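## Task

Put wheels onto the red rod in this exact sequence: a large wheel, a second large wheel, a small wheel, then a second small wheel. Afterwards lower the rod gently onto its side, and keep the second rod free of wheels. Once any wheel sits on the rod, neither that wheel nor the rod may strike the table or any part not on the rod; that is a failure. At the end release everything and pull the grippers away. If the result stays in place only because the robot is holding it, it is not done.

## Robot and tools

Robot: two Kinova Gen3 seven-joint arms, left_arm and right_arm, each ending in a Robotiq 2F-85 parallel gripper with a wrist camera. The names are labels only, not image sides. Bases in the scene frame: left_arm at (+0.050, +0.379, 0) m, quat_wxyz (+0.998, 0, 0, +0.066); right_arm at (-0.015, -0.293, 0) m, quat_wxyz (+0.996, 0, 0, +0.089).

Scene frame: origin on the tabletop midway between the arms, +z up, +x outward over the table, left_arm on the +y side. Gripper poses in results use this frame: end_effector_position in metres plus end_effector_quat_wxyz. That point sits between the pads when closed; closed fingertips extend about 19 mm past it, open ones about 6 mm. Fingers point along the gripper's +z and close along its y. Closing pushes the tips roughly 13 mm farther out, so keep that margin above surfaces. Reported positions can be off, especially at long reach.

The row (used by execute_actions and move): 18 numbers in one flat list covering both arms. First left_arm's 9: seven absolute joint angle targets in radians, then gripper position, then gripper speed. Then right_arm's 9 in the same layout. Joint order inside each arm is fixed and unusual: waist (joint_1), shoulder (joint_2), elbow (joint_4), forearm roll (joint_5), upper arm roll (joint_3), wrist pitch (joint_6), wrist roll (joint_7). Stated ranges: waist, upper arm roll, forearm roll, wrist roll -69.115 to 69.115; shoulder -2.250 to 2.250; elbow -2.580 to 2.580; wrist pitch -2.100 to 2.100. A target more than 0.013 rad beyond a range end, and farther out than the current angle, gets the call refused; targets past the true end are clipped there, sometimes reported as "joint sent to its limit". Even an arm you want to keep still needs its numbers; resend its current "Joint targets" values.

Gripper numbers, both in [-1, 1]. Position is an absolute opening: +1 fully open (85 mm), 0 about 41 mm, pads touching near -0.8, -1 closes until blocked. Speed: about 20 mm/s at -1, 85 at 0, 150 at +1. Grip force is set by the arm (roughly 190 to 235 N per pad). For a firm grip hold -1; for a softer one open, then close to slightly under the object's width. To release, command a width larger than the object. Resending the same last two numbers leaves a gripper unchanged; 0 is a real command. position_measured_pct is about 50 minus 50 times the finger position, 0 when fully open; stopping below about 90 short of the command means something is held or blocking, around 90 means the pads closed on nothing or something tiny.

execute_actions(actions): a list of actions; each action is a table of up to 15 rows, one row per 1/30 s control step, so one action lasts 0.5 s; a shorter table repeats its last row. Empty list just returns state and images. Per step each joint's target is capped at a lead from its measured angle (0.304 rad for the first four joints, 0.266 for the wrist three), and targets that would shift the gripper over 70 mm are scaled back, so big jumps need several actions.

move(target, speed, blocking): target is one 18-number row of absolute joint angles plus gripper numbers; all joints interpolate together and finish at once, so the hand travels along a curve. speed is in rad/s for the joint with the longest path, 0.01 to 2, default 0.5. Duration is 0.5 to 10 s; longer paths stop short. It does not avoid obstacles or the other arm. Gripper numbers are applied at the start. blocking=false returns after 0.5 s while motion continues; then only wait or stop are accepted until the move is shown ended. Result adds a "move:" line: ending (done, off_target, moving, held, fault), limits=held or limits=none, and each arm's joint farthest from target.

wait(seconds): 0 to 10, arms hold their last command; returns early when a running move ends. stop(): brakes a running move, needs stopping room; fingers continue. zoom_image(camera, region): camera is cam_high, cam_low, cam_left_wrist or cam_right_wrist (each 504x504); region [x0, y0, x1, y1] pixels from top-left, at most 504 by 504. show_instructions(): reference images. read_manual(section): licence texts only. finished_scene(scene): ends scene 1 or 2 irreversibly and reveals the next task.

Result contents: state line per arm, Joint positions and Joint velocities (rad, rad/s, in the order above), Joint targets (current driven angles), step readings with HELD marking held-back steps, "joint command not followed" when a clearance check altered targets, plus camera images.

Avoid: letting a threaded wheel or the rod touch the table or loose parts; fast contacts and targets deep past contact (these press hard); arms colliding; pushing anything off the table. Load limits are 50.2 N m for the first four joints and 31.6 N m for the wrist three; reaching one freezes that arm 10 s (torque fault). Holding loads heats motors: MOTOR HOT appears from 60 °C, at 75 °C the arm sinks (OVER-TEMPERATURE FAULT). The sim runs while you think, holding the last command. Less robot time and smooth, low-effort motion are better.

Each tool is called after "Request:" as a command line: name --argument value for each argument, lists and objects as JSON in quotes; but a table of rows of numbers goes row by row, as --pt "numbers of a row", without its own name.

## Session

Request:
show_instructions

Request:
execute_actions --actions '[]'

Reference images for this scene: Rod-and-wheel set page 1.

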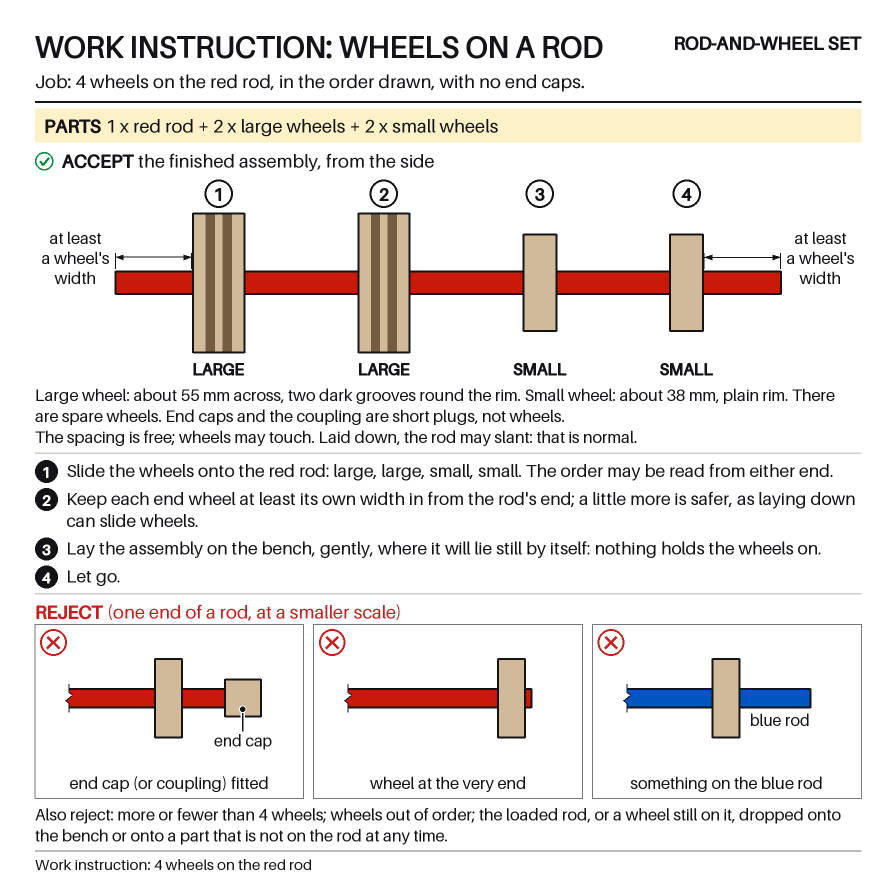

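Scene clock: 0.00 s.
left_arm: end_effector_position=(+0.2004, +0.5189, +0.3322) position_measured_pct=0.0 end_effector_quat_wxyz=(+0.214, -0.555, +0.803, -0.045) | right_arm: end_effector_position=(+0.5939, +0.2355, +0.1430) position_measured_pct=70.2 end_effector_quat_wxyz=(+0.257, -0.006, +0.966, +0.025)
Joint names: [waist, shoulder, elbow, forearm roll, upper arm roll, wrist pitch, wrist roll]
Joint positions: left_arm=[-0.859 -0.555  2.213  0.22  -0.197  1.164  1.548] | right_arm=[-0.801  1.124  0.668  0.05   0.353  0.991  0.68 ]
Joint velocities: left_arm=[-0. -0.  0. -0. -0.  0.  0.] | right_arm=[-0.     0.     0.002  0.     0.     0.     0.   ]
Motor temperatures (°C, as the motors report them): left_arm=[29 34 28 36 29 40 34] | right_arm=[33 32 28 32 26 30 40]
Joint targets: left_arm=[-0.859 -0.555 2.213 0.220 -0.197 1.164 1.548] | right_arm=[-0.801 1.124 0.668 0.050 0.353 0.991 0.680]

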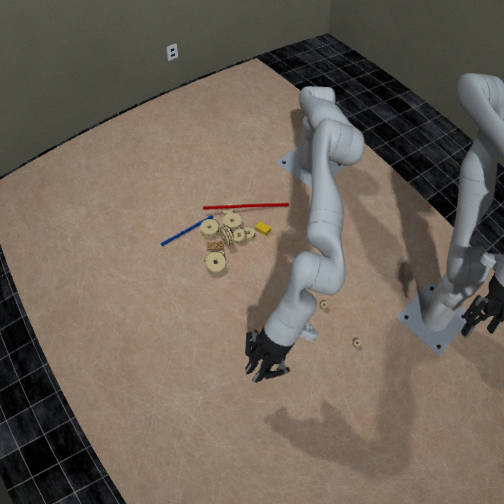

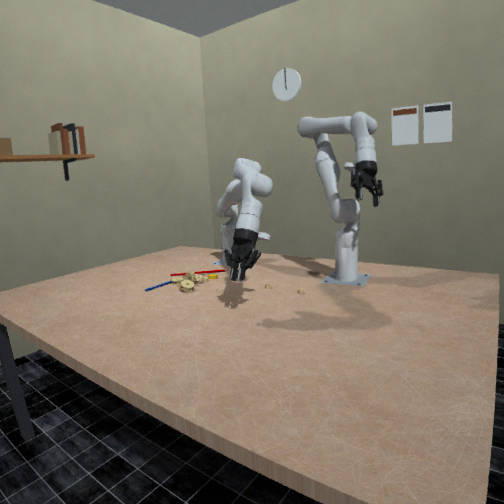

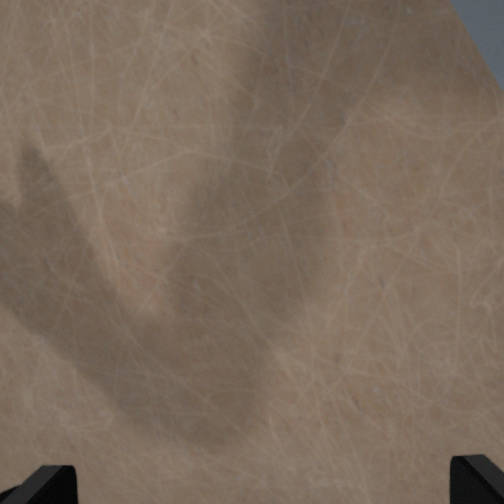

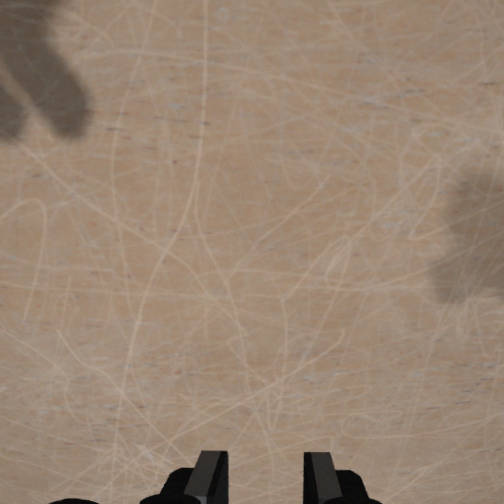

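Request:
zoom_image --camera "cam_high" --region '[150,180,310,300]'

Request:
zoom_image --camera "cam_low" --region '[130,220,330,320]'

Region (150, 180, 310, 300) of cam_high's 504x504 image, scaled by 3.150, with more detail than that image has; it fills the top 378 rows of this view, and the rest is white.

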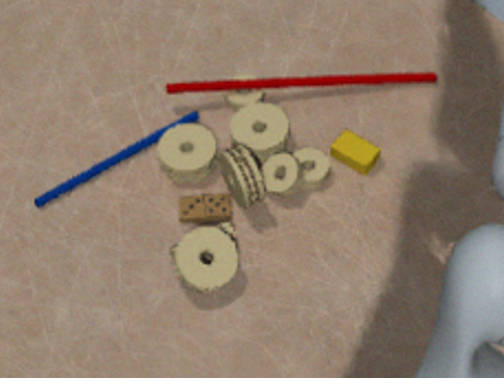

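Region (130, 220, 330, 320) of cam_low's 504x504 image, scaled by 2.520, with more detail than that image has.

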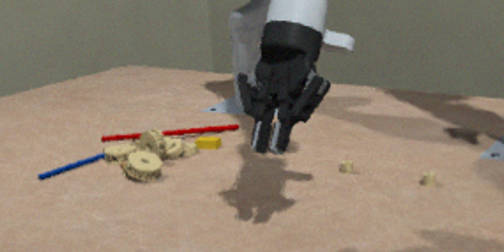

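Request:
move --target '[-0.5,-0.3,2.0,0,0,1.2,1.548,1,0,0.13,0.1088,1.4357,0,0,1.5971,0,1,0]' --speed 0.7

Scene clock: 40.17 s.
left_arm: end_effector_position=(+0.2756, +0.5140, +0.3440) position_measured_pct=0.0 end_effector_quat_wxyz=(+0.114, -0.298, +0.947, +0.039) | right_arm: end_effector_position=(+0.3457, -0.3004, +0.4000) position_measured_pct=0.0 end_effector_quat_wxyz=(-0.000, +0.690, +0.724, -0.000)
Joint names: [waist, shoulder, elbow, forearm roll, upper arm roll, wrist pitch, wrist roll]
Joint positions: left_arm=[-0.5   -0.3    2.     0.     0.     1.2    1.548] | right_arm=[ 0.13   0.109  1.436  0.     0.     1.597 -0.   ]
Joint velocities: left_arm=[-0. -0. -0. -0.  0.  0.  0.] | right_arm=[ 0.002 -0.002 -0.     0.    -0.    -0.    -0.   ]
Motor temperatures (°C, as the motors report them): left_arm=[29 34 29 36 29 40 34] | right_arm=[33 33 28 32 26 30 40]
Joint targets: left_arm=[-0.500 -0.300 2.000 0.000 0.000 1.200 1.548] | right_arm=[0.130 0.109 1.436 0.000 -0.000 1.597 -0.000]
move: done; limits=none; left_arm: farthest joint: the waist, 0.000 radians from its target (0.359 radians at the start); right_arm: farthest joint: the waist, 0.000 radians from its target (0.931 radians at the start)

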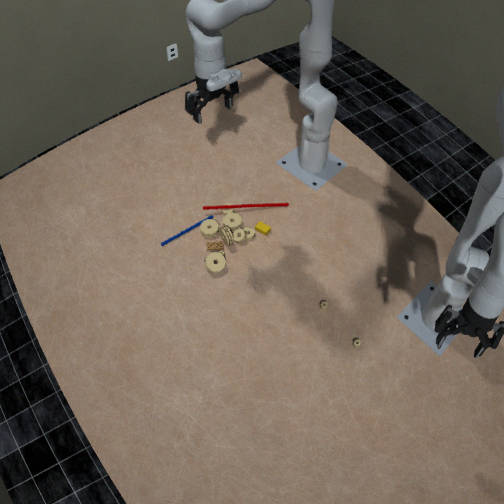

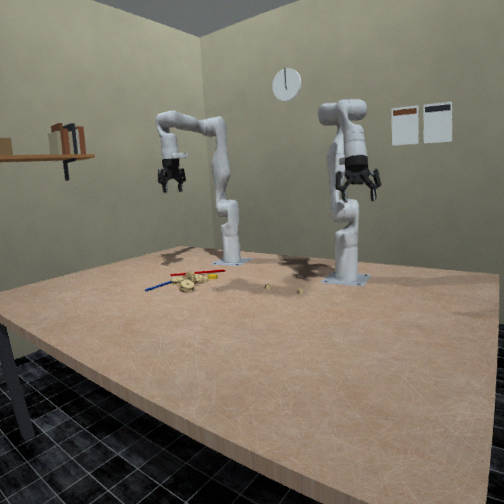

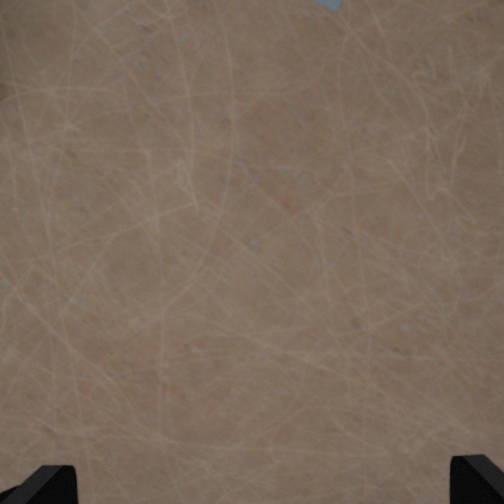

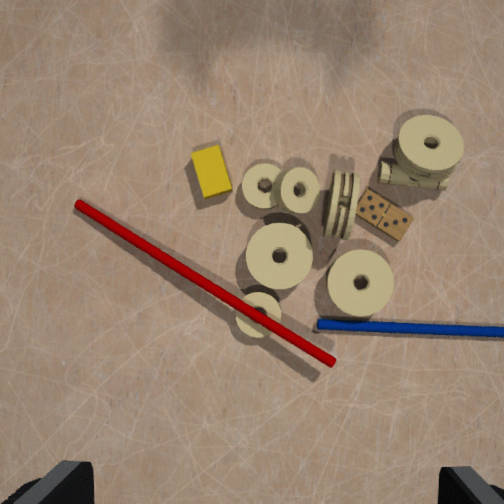

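Request:
move --target '[1.3086,1.0525,0.7166,0,0,1.3725,-0.892,0.3,0,0.8,0,1.5,0,0,1.5,0,1,0]' --speed 0.9

Scene clock: 64.00 s.
left_arm: end_effector_position=(+0.2859, -0.2522, +0.1202) position_measured_pct=34.9 end_effector_quat_wxyz=(+0.000, +0.969, -0.246, +0.000) | right_arm: end_effector_position=(+0.2613, -0.5214, +0.4196) position_measured_pct=0.0 end_effector_quat_wxyz=(+0.063, +0.887, +0.456, +0.032)
Joint names: [waist, shoulder, elbow, forearm roll, upper arm roll, wrist pitch, wrist roll]
Joint positions: left_arm=[ 1.308  1.052  0.717  0.     0.     1.372 -0.892] | right_arm=[ 0.8  0.   1.5  0.   0.   1.5 -0. ]
Joint velocities: left_arm=[ 0.003  0.002 -0.001 -0.001 -0.     0.001  0.   ] | right_arm=[ 0.001 -0.     0.002  0.    -0.     0.     0.   ]
Motor temperatures (°C, as the motors report them): left_arm=[29 34 29 36 29 40 34] | right_arm=[33 33 28 32 26 30 40]
Joint targets: left_arm=[1.309 1.052 0.717 0.000 0.000 1.373 -0.892] | right_arm=[0.800 0.000 1.500 0.000 0.000 1.500 0.000]
move: done; limits=none; left_arm: farthest joint: the waist, 0.000 radians from its target (1.809 radians at the start); right_arm: farthest joint: the waist, 0.000 radians from its target (0.670 radians at the start)

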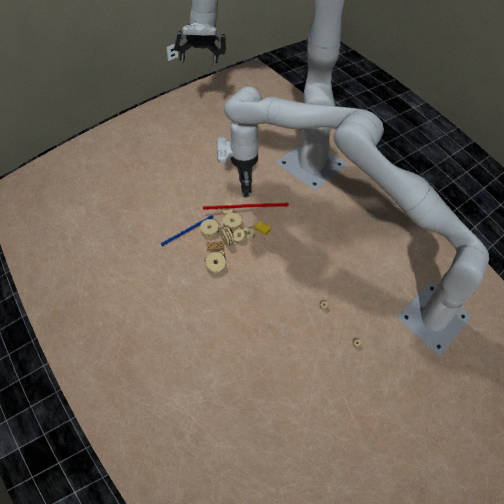

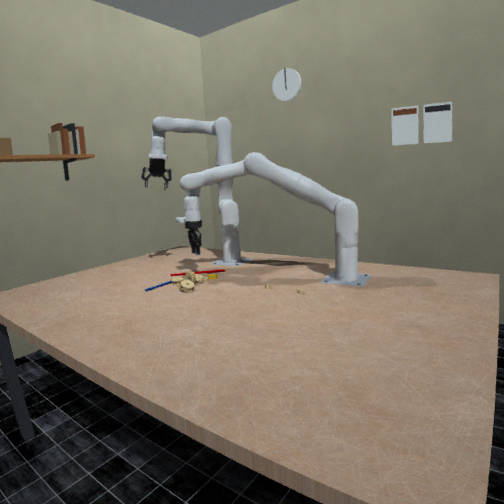

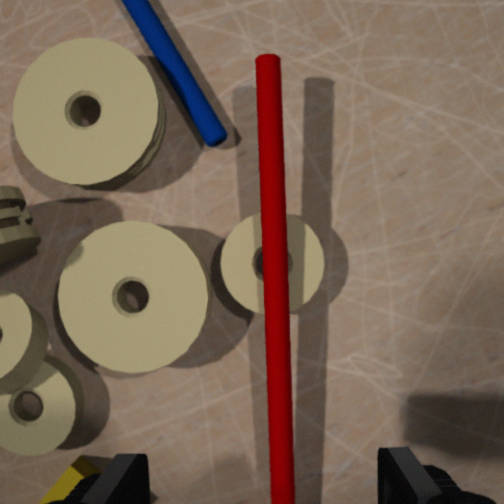

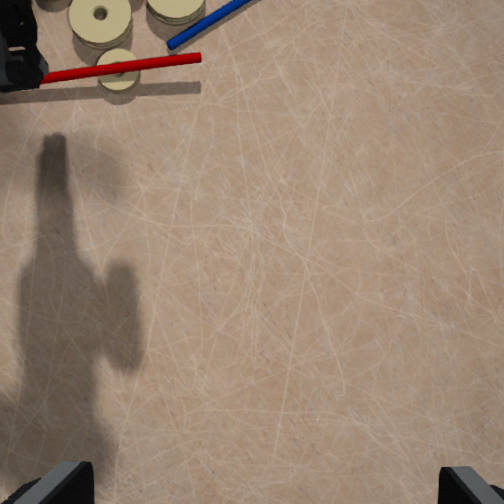

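Request:
move --target '[1.3086,1.1068,0.7938,0,0,1.241,-0.892,0.3,0,0.8,0,1.5,0,0,1.5,0,1,0]' --speed 0.3

Scene clock: 72.50 s.
left_arm: end_effector_position=(+0.2858, -0.2522, +0.0600) position_measured_pct=34.9 end_effector_quat_wxyz=(-0.000, +0.969, -0.246, -0.000) | right_arm: end_effector_position=(+0.2612, -0.5215, +0.4196) position_measured_pct=0.0 end_effector_quat_wxyz=(+0.063, +0.887, +0.456, +0.032)
Joint names: [waist, shoulder, elbow, forearm roll, upper arm roll, wrist pitch, wrist roll]
Joint positions: left_arm=[ 1.309  1.107  0.794  0.     0.     1.241 -0.892] | right_arm=[0.8 0.  1.5 0.  0.  1.5 0. ]
Joint velocities: left_arm=[ 0.    -0.001 -0.    -0.002  0.    -0.001  0.   ] | right_arm=[-0.     0.    -0.001  0.001  0.     0.    -0.   ]
Motor temperatures (°C, as the motors report them): left_arm=[29 34 29 36 29 40 34] | right_arm=[33 33 28 32 26 30 40]
Joint targets: left_arm=[1.309 1.107 0.794 0.000 0.000 1.241 -0.892] | right_arm=[0.800 0.000 1.500 0.000 0.000 1.500 0.000]
move: done; limits=none; left_arm: farthest joint: the waist, 0.000 radians from its target (0.000 radians at the start); right_arm: farthest joint: the waist, 0.000 radians from its target (0.000 radians at the start)

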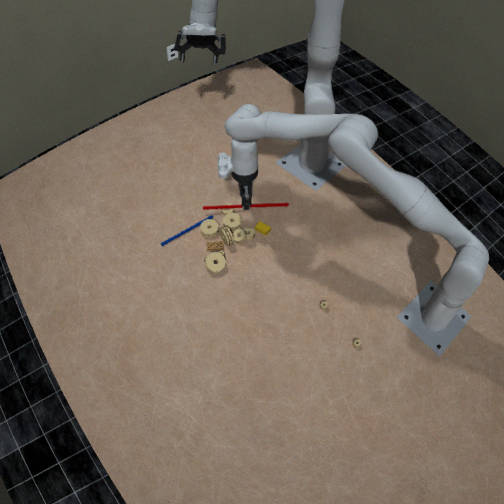

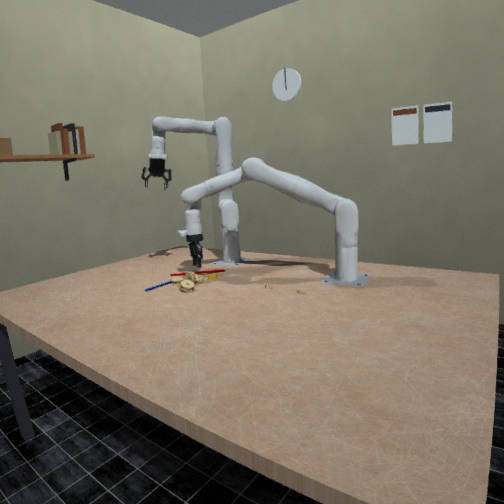

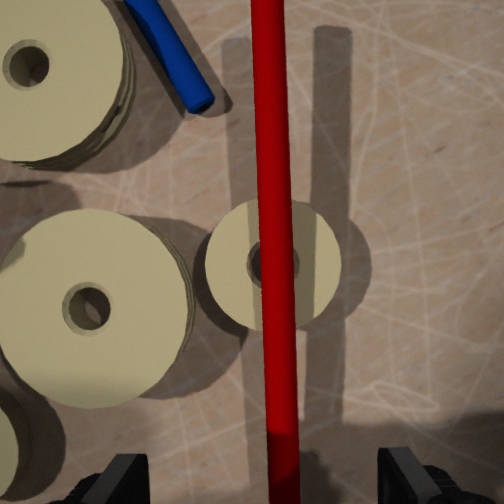

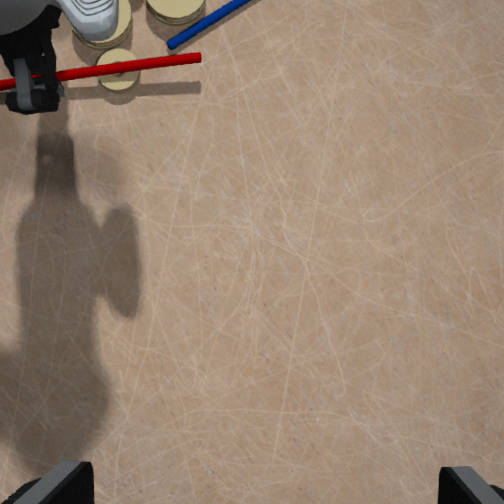

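Request:
move --target '[1.3015,1.163,0.716,0,0,1.2626,-0.8996,-0.2,0,0.8,0,1.5,0,0,1.5,0,1,0]' --speed 0.15

Scene clock: 87.57 s.
left_arm: end_effector_position=(+0.2950, -0.2617, +0.0452) position_measured_pct=59.9 end_effector_quat_wxyz=(+0.000, +0.969, -0.246, +0.000) | right_arm: end_effector_position=(+0.2612, -0.5215, +0.4196) position_measured_pct=0.0 end_effector_quat_wxyz=(+0.063, +0.887, +0.456, +0.032)
Joint names: [waist, shoulder, elbow, forearm roll, upper arm roll, wrist pitch, wrist roll]
Joint positions: left_arm=[ 1.302  1.163  0.716  0.    -0.     1.263 -0.9  ] | right_arm=[0.8 0.  1.5 0.  0.  1.5 0. ]
Joint velocities: left_arm=[ 0.001  0.002 -0.     0.001  0.     0.    -0.   ] | right_arm=[-0. -0.  0.  0. -0.  0. -0.]
Motor temperatures (°C, as the motors report them): left_arm=[29 34 29 36 29 40 34] | right_arm=[33 33 28 32 26 30 40]
Joint targets: left_arm=[1.302 1.163 0.716 0.000 0.000 1.263 -0.900] | right_arm=[0.800 0.000 1.500 0.000 0.000 1.500 0.000]
move: done; limits=none; left_arm: farthest joint: the waist, 0.000 radians from its target (0.007 radians at the start); right_arm: farthest joint: the waist, 0.000 radians from its target (0.000 radians at the start)

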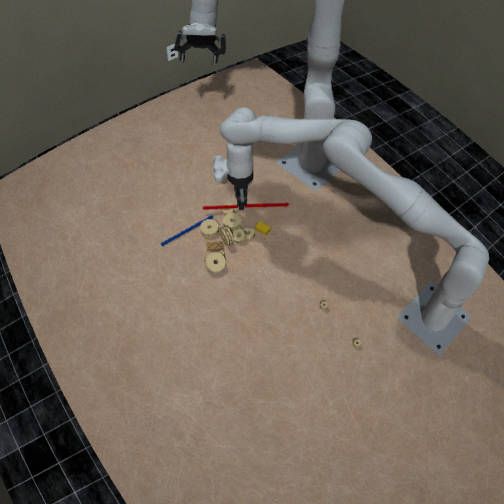

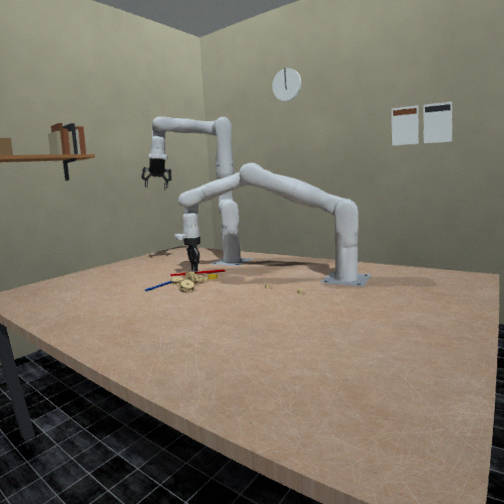

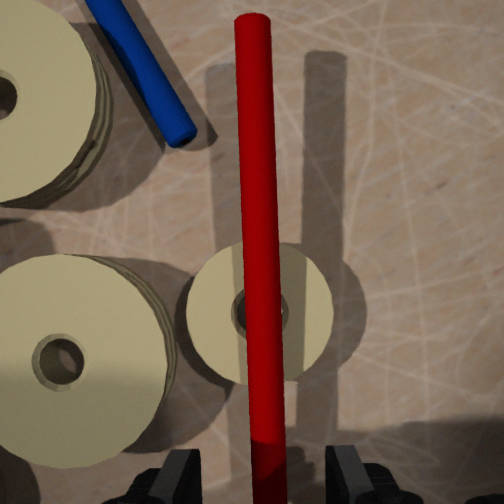

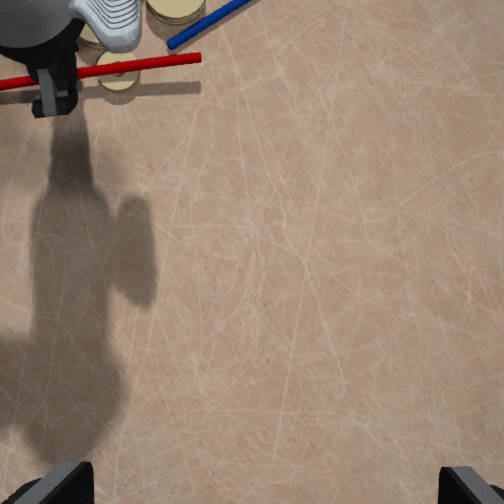

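Request:
move --target '[1.2947,1.1837,0.6687,0,0,1.2892,-0.9064,-0.2,0,0.8,0,1.5,0,0,1.5,0,1,0]' --speed 0.15

Request:
move --target '[1.2947,1.2038,0.6823,0,0,1.2555,-0.9064,-0.2,0,0.8,0,1.5,0,0,1.5,0,1,0]' --speed 0.05

Scene clock: 92.13 s.
left_arm: end_effector_position=(+0.3017, -0.2653, +0.0451) position_measured_pct=59.9 end_effector_quat_wxyz=(+0.000, +0.969, -0.246, +0.000) | right_arm: end_effector_position=(+0.2612, -0.5215, +0.4196) position_measured_pct=0.0 end_effector_quat_wxyz=(+0.063, +0.887, +0.456, +0.032)
Joint names: [waist, shoulder, elbow, forearm roll, upper arm roll, wrist pitch, wrist roll]
Joint positions: left_arm=[ 1.295  1.183  0.669  0.    -0.     1.289 -0.906] | right_arm=[ 0.8  0.   1.5  0.   0.   1.5 -0. ]
Joint velocities: left_arm=[ 0.001  0.002 -0.001 -0.    -0.     0.001 -0.001] | right_arm=[ 0.  0. -0. -0. -0. -0.  0.]
Motor temperatures (°C, as the motors report them): left_arm=[29 35 29 36 29 40 34] | right_arm=[33 33 28 32 26 30 40]
Joint targets: left_arm=[1.295 1.184 0.669 0.000 0.000 1.289 -0.906] | right_arm=[0.800 0.000 1.500 0.000 0.000 1.500 0.000]
move: done; limits=none; left_arm: farthest joint: the waist, 0.000 radians from its target (0.007 radians at the start); right_arm: farthest joint: the waist, 0.000 radians from its target (0.000 radians at the start)

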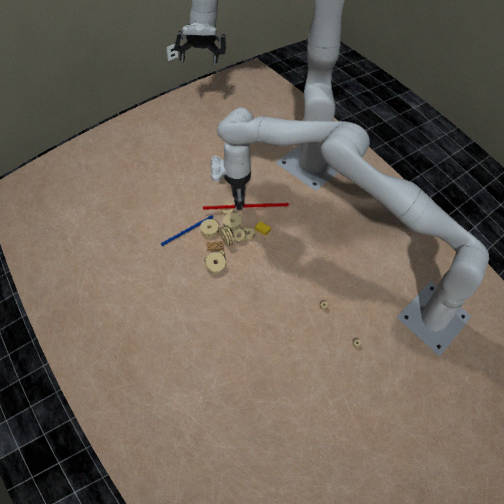

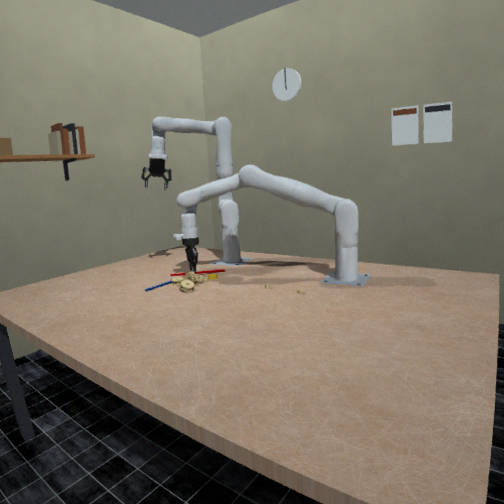

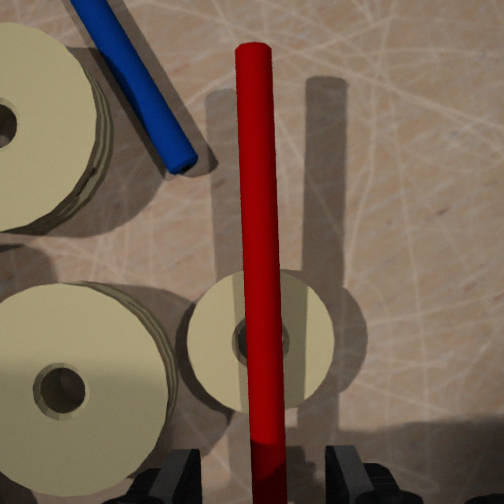

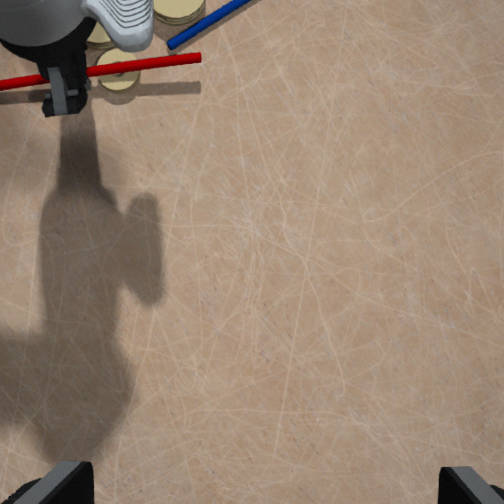

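Scene clock: 93.07 s.
left_arm: end_effector_position=(+0.3017, -0.2653, +0.0270) position_measured_pct=59.9 end_effector_quat_wxyz=(-0.000, +0.969, -0.246, -0.000) | right_arm: end_effector_position=(+0.2612, -0.5215, +0.4196) position_measured_pct=0.0 end_effector_quat_wxyz=(+0.063, +0.887, +0.456, +0.032)
Joint names: [waist, shoulder, elbow, forearm roll, upper arm roll, wrist pitch, wrist roll]
Joint positions: left_arm=[ 1.295  1.204  0.682  0.    -0.     1.256 -0.906] | right_arm=[0.8 0.  1.5 0.  0.  1.5 0. ]
Joint velocities: left_arm=[-0.     0.    -0.001  0.001  0.    -0.001  0.001] | right_arm=[-0.     0.    -0.     0.001 -0.    -0.    -0.   ]
Motor temperatures (°C, as the motors report them): left_arm=[29 35 29 36 29 40 34] | right_arm=[33 33 28 32 26 30 40]
Joint targets: left_arm=[1.295 1.204 0.682 0.000 0.000 1.256 -0.906] | right_arm=[0.800 0.000 1.500 0.000 0.000 1.500 0.000]
move: done; limits=none; left_arm: farthest joint: the waist, 0.000 radians from its target (0.000 radians at the start); right_arm: farthest joint: the waist, 0.000 radians from its target (0.000 radians at the start)

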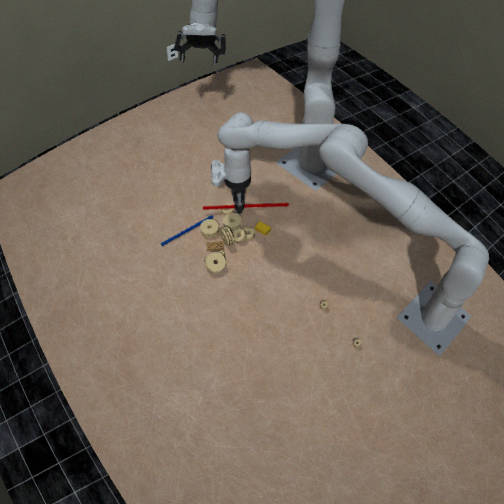

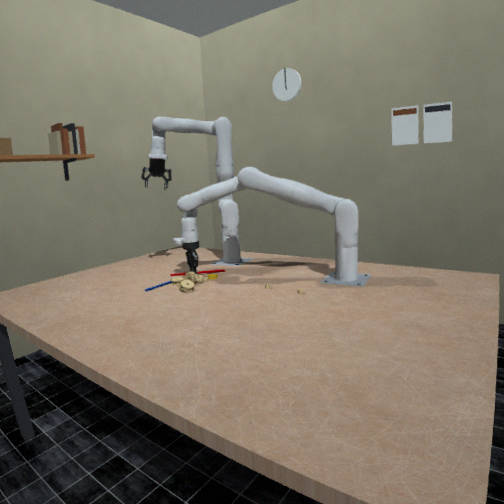

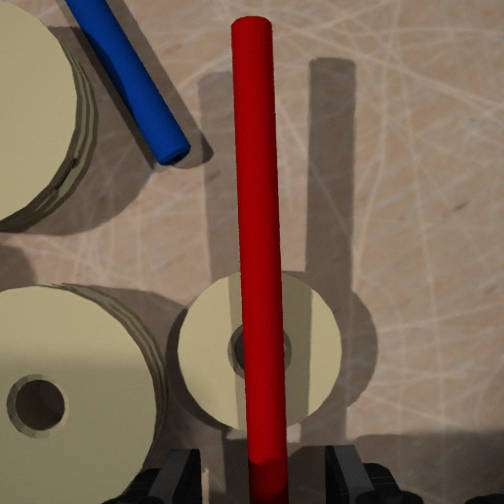

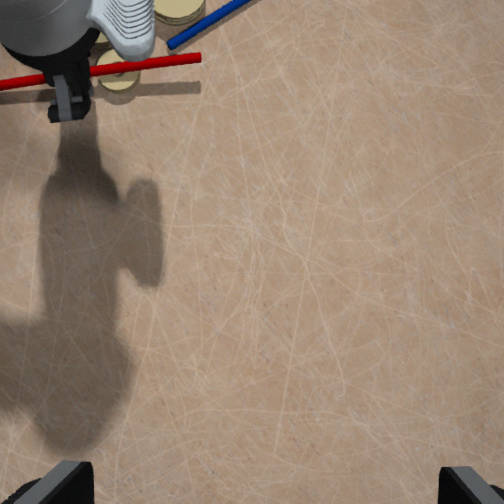

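Request:
execute_actions --actions '[]'

Scene clock: 105.73 s.
left_arm: end_effector_position=(+0.3017, -0.2653, +0.0270) position_measured_pct=59.9 end_effector_quat_wxyz=(-0.000, +0.969, -0.246, -0.000) | right_arm: end_effector_position=(+0.2612, -0.5215, +0.4196) position_measured_pct=0.0 end_effector_quat_wxyz=(+0.063, +0.887, +0.456, +0.032)
Joint names: [waist, shoulder, elbow, forearm roll, upper arm roll, wrist pitch, wrist roll]
Joint positions: left_arm=[ 1.295  1.204  0.682  0.     0.     1.255 -0.906] | right_arm=[0.8 0.  1.5 0.  0.  1.5 0. ]
Joint velocities: left_arm=[ 0.001 -0.001 -0.    -0.001 -0.     0.    -0.   ] | right_arm=[-0.001 -0.     0.002  0.    -0.    -0.     0.   ]
Motor temperatures (°C, as the motors report them): left_arm=[29 35 29 36 29 40 34] | right_arm=[33 33 28 32 26 30 40]
Joint targets: left_arm=[1.295 1.204 0.682 0.000 0.000 1.256 -0.906] | right_arm=[0.800 0.000 1.500 0.000 0.000 1.500 0.000]

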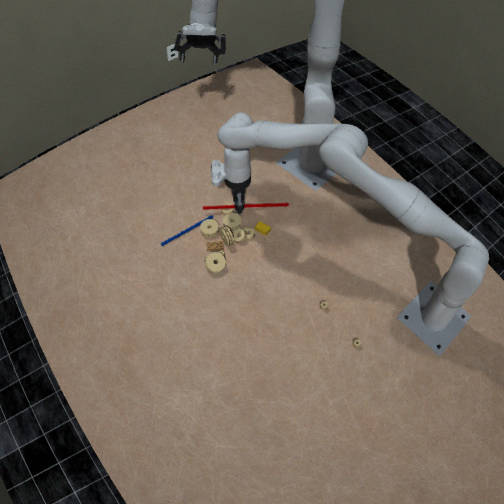

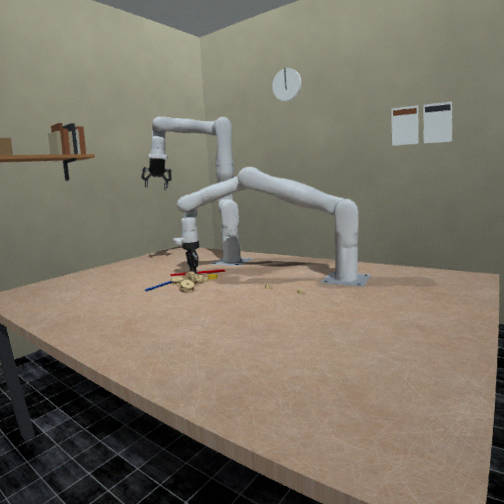

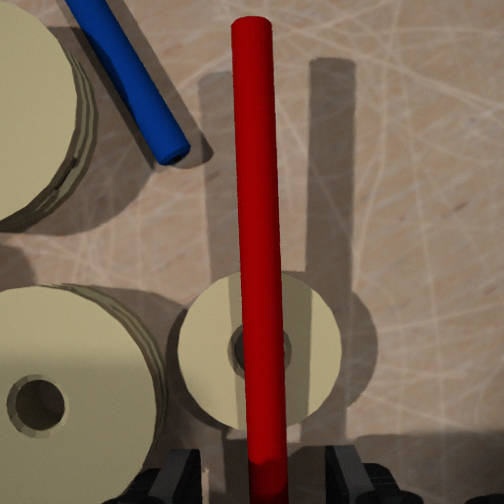

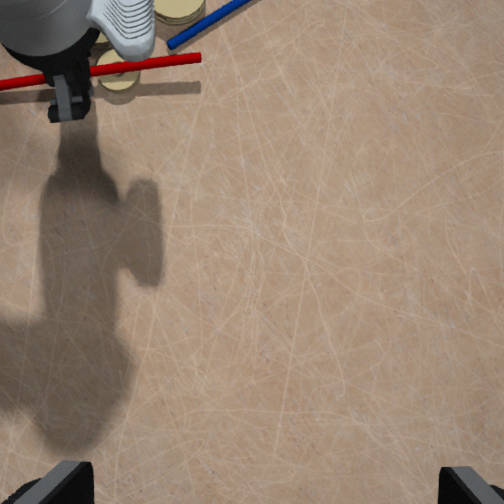

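Request:
execute_actions --actions '[[[1.2947,1.2038,0.6823,0,0,1.2555,-0.9064,-1,-0.5,0.8,0,1.5,0,0,1.5,0,1,0]],[[1.2947,1.2038,0.6823,0,0,1.2555,-0.9064,-1,-0.5,0.8,0,1.5,0,0,1.5,0,1,0]]]'

Request:
show_instructions

Scene clock: 112.37 s.
left_arm: end_effector_position=(+0.3017, -0.2654, +0.0272) position_measured_pct=85.7 end_effector_quat_wxyz=(+0.000, +0.969, -0.246, +0.000) | right_arm: end_effector_position=(+0.2612, -0.5215, +0.4196) position_measured_pct=0.0 end_effector_quat_wxyz=(+0.063, +0.887, +0.456, +0.032)
Joint names: [waist, shoulder, elbow, forearm roll, upper arm roll, wrist pitch, wrist roll]
Joint positions: left_arm=[ 1.295  1.203  0.682  0.     0.     1.256 -0.906] | right_arm=[0.8 0.  1.5 0.  0.  1.5 0. ]
Joint velocities: left_arm=[-0.    -0.001  0.001  0.001  0.    -0.001  0.   ] | right_arm=[-0.    -0.    -0.001  0.    -0.     0.    -0.   ]
Motor temperatures (°C, as the motors report them): left_arm=[29 35 29 36 29 40 34] | right_arm=[33 33 28 32 26 30 40]
Joint targets: left_arm=[1.295 1.204 0.682 0.000 0.000 1.256 -0.906] | right_arm=[0.800 0.000 1.500 0.000 0.000 1.500 0.000]
Step readings (joint positions; steps 1 to 15: 1st action; 16 to 30: 2nd action):
0: left_arm=[1.295 1.204 0.682 -0.000 0.000 1.255 -0.906] | right_arm=[0.800 0.000 1.500 0.000 0.000 1.500 -0.000]
1: left_arm=[1.295 1.204 0.682 0.000 0.000 1.255 -0.906] | right_arm=[0.800 0.000 1.500 0.000 0.000 1.500 -0.000]
2: left_arm=[1.295 1.204 0.682 0.000 0.000 1.255 -0.906] | right_arm=[0.800 0.000 1.500 0.000 0.000 1.500 -0.000]
4: left_arm=[1.295 1.204 0.682 0.000 0.000 1.255 -0.906] | right_arm=[0.800 0.000 1.500 0.000 0.000 1.500 -0.000]
8: left_arm=[1.295 1.204 0.682 0.000 0.000 1.255 -0.906] | right_arm=[0.800 0.000 1.500 0.000 0.000 1.500 0.000]
15: left_arm=[1.295 1.204 0.682 0.000 0.000 1.256 -0.906] | right_arm=[0.800 0.000 1.500 0.000 0.000 1.500 0.000]
16: left_arm=[1.295 1.204 0.682 0.000 0.000 1.256 -0.906] | right_arm=[0.800 0.000 1.500 0.000 0.000 1.500 0.000]
17: left_arm=[1.295 1.204 0.682 0.000 0.000 1.256 -0.906] | right_arm=[0.800 0.000 1.500 0.000 0.000 1.500 -0.000]
19: left_arm=[1.295 1.204 0.682 0.000 0.000 1.256 -0.906] | right_arm=[0.800 0.000 1.500 0.000 0.000 1.500 0.000]
23: left_arm=[1.295 1.203 0.682 0.000 0.000 1.256 -0.906] | right_arm=[0.800 0.000 1.500 0.000 0.000 1.500 -0.000]
30: Joint positions above

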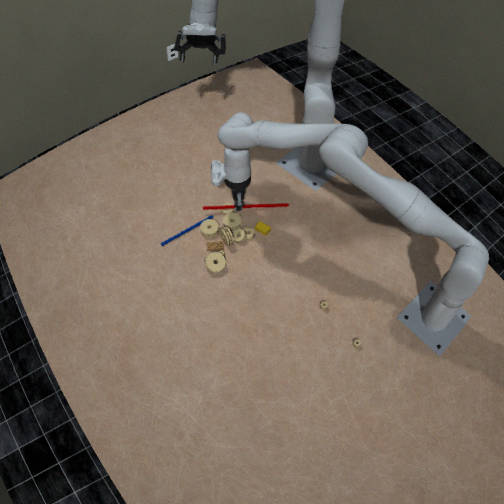

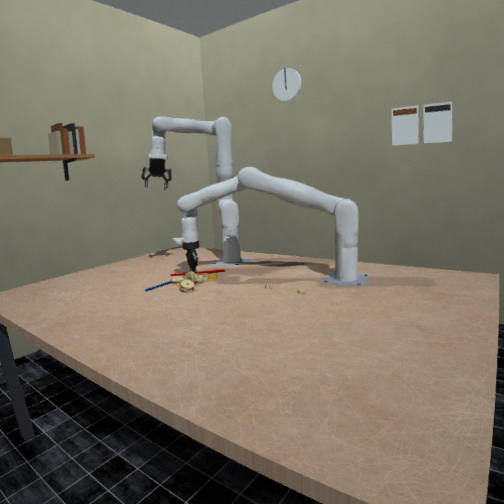

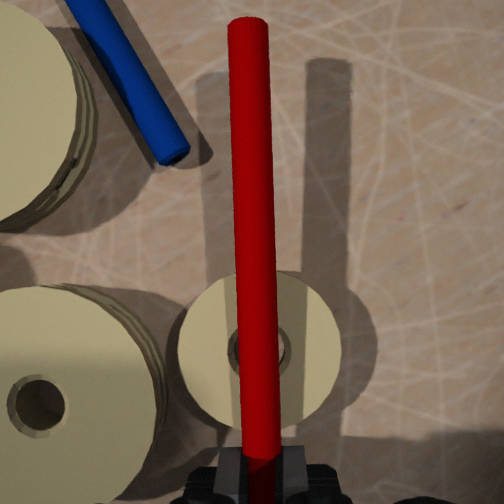

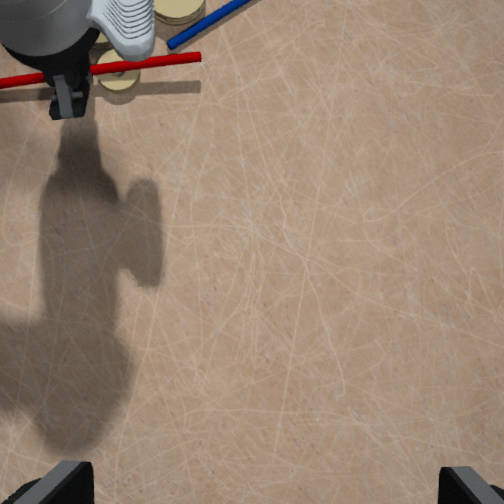

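Reference images for this scene: Rod-and-wheel set page 1.

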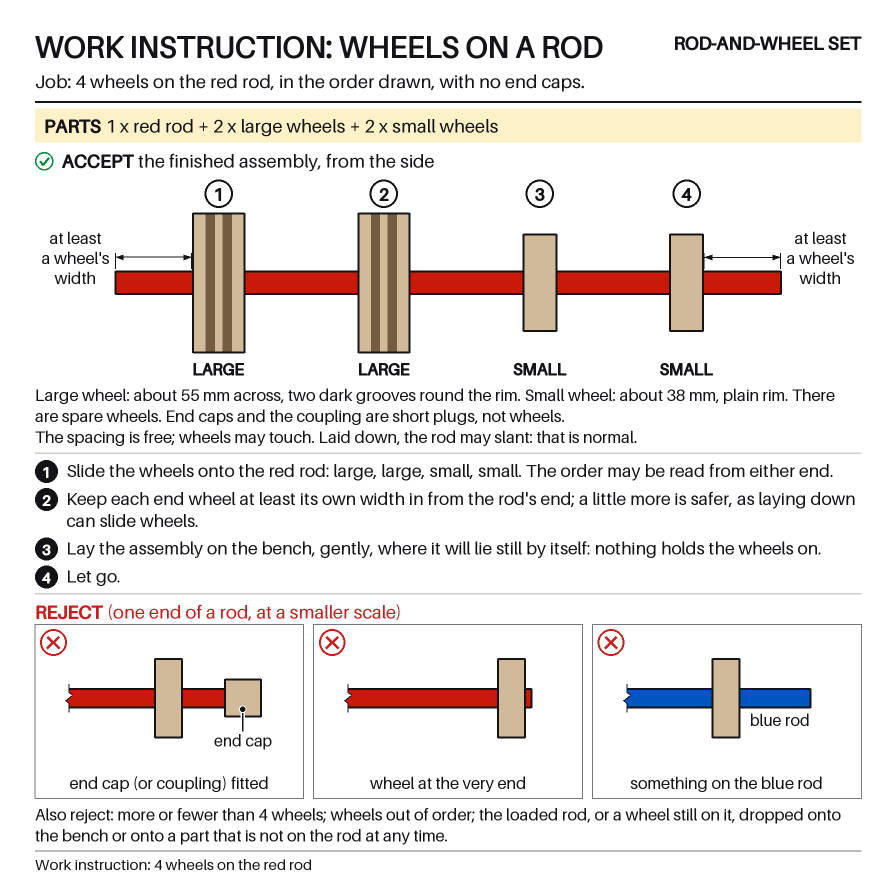

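Request:
move --target '[1.2947,1.0525,0.7166,0,0,1.3725,-0.9064,-1,-0.5,0.8,0,1.5,0,0,1.5,0,1,0]' --speed 0.15

Scene clock: 115.10 s.
left_arm: end_effector_position=(+0.2946, -0.2489, +0.1199) position_measured_pct=85.7 end_effector_quat_wxyz=(-0.000, +0.969, -0.246, -0.000) | right_arm: end_effector_position=(+0.2612, -0.5215, +0.4196) position_measured_pct=0.0 end_effector_quat_wxyz=(+0.063, +0.887, +0.456, +0.032)
Joint names: [waist, shoulder, elbow, forearm roll, upper arm roll, wrist pitch, wrist roll]
Joint positions: left_arm=[ 1.295  1.053  0.717 -0.     0.     1.372 -0.906] | right_arm=[ 0.8  0.   1.5  0.   0.   1.5 -0. ]
Joint velocities: left_arm=[-0.    -0.002  0.001 -0.    -0.     0.    -0.   ] | right_arm=[-0.    -0.     0.001 -0.     0.     0.    -0.   ]
Motor temperatures (°C, as the motors report them): left_arm=[29 35 29 36 29 40 34] | right_arm=[33 33 28 32 26 30 40]
Joint targets: left_arm=[1.295 1.052 0.717 0.000 0.000 1.373 -0.906] | right_arm=[0.800 0.000 1.500 0.000 0.000 1.500 0.000]
move: done; limits=none; left_arm: farthest joint: the waist, 0.000 radians from its target (0.000 radians at the start); right_arm: farthest joint: the waist, 0.000 radians from its target (0.000 radians at the start)

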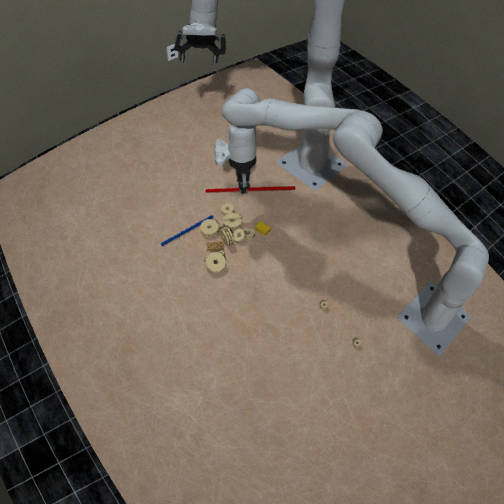

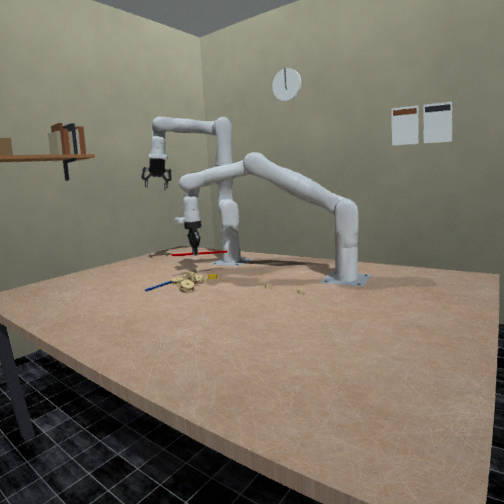

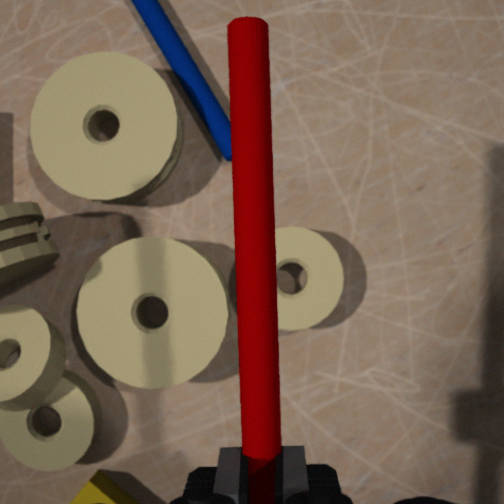

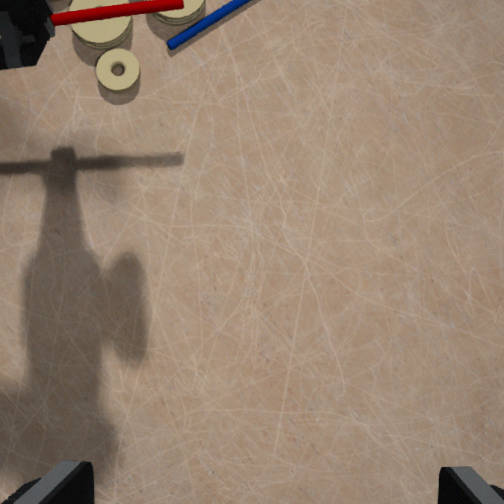

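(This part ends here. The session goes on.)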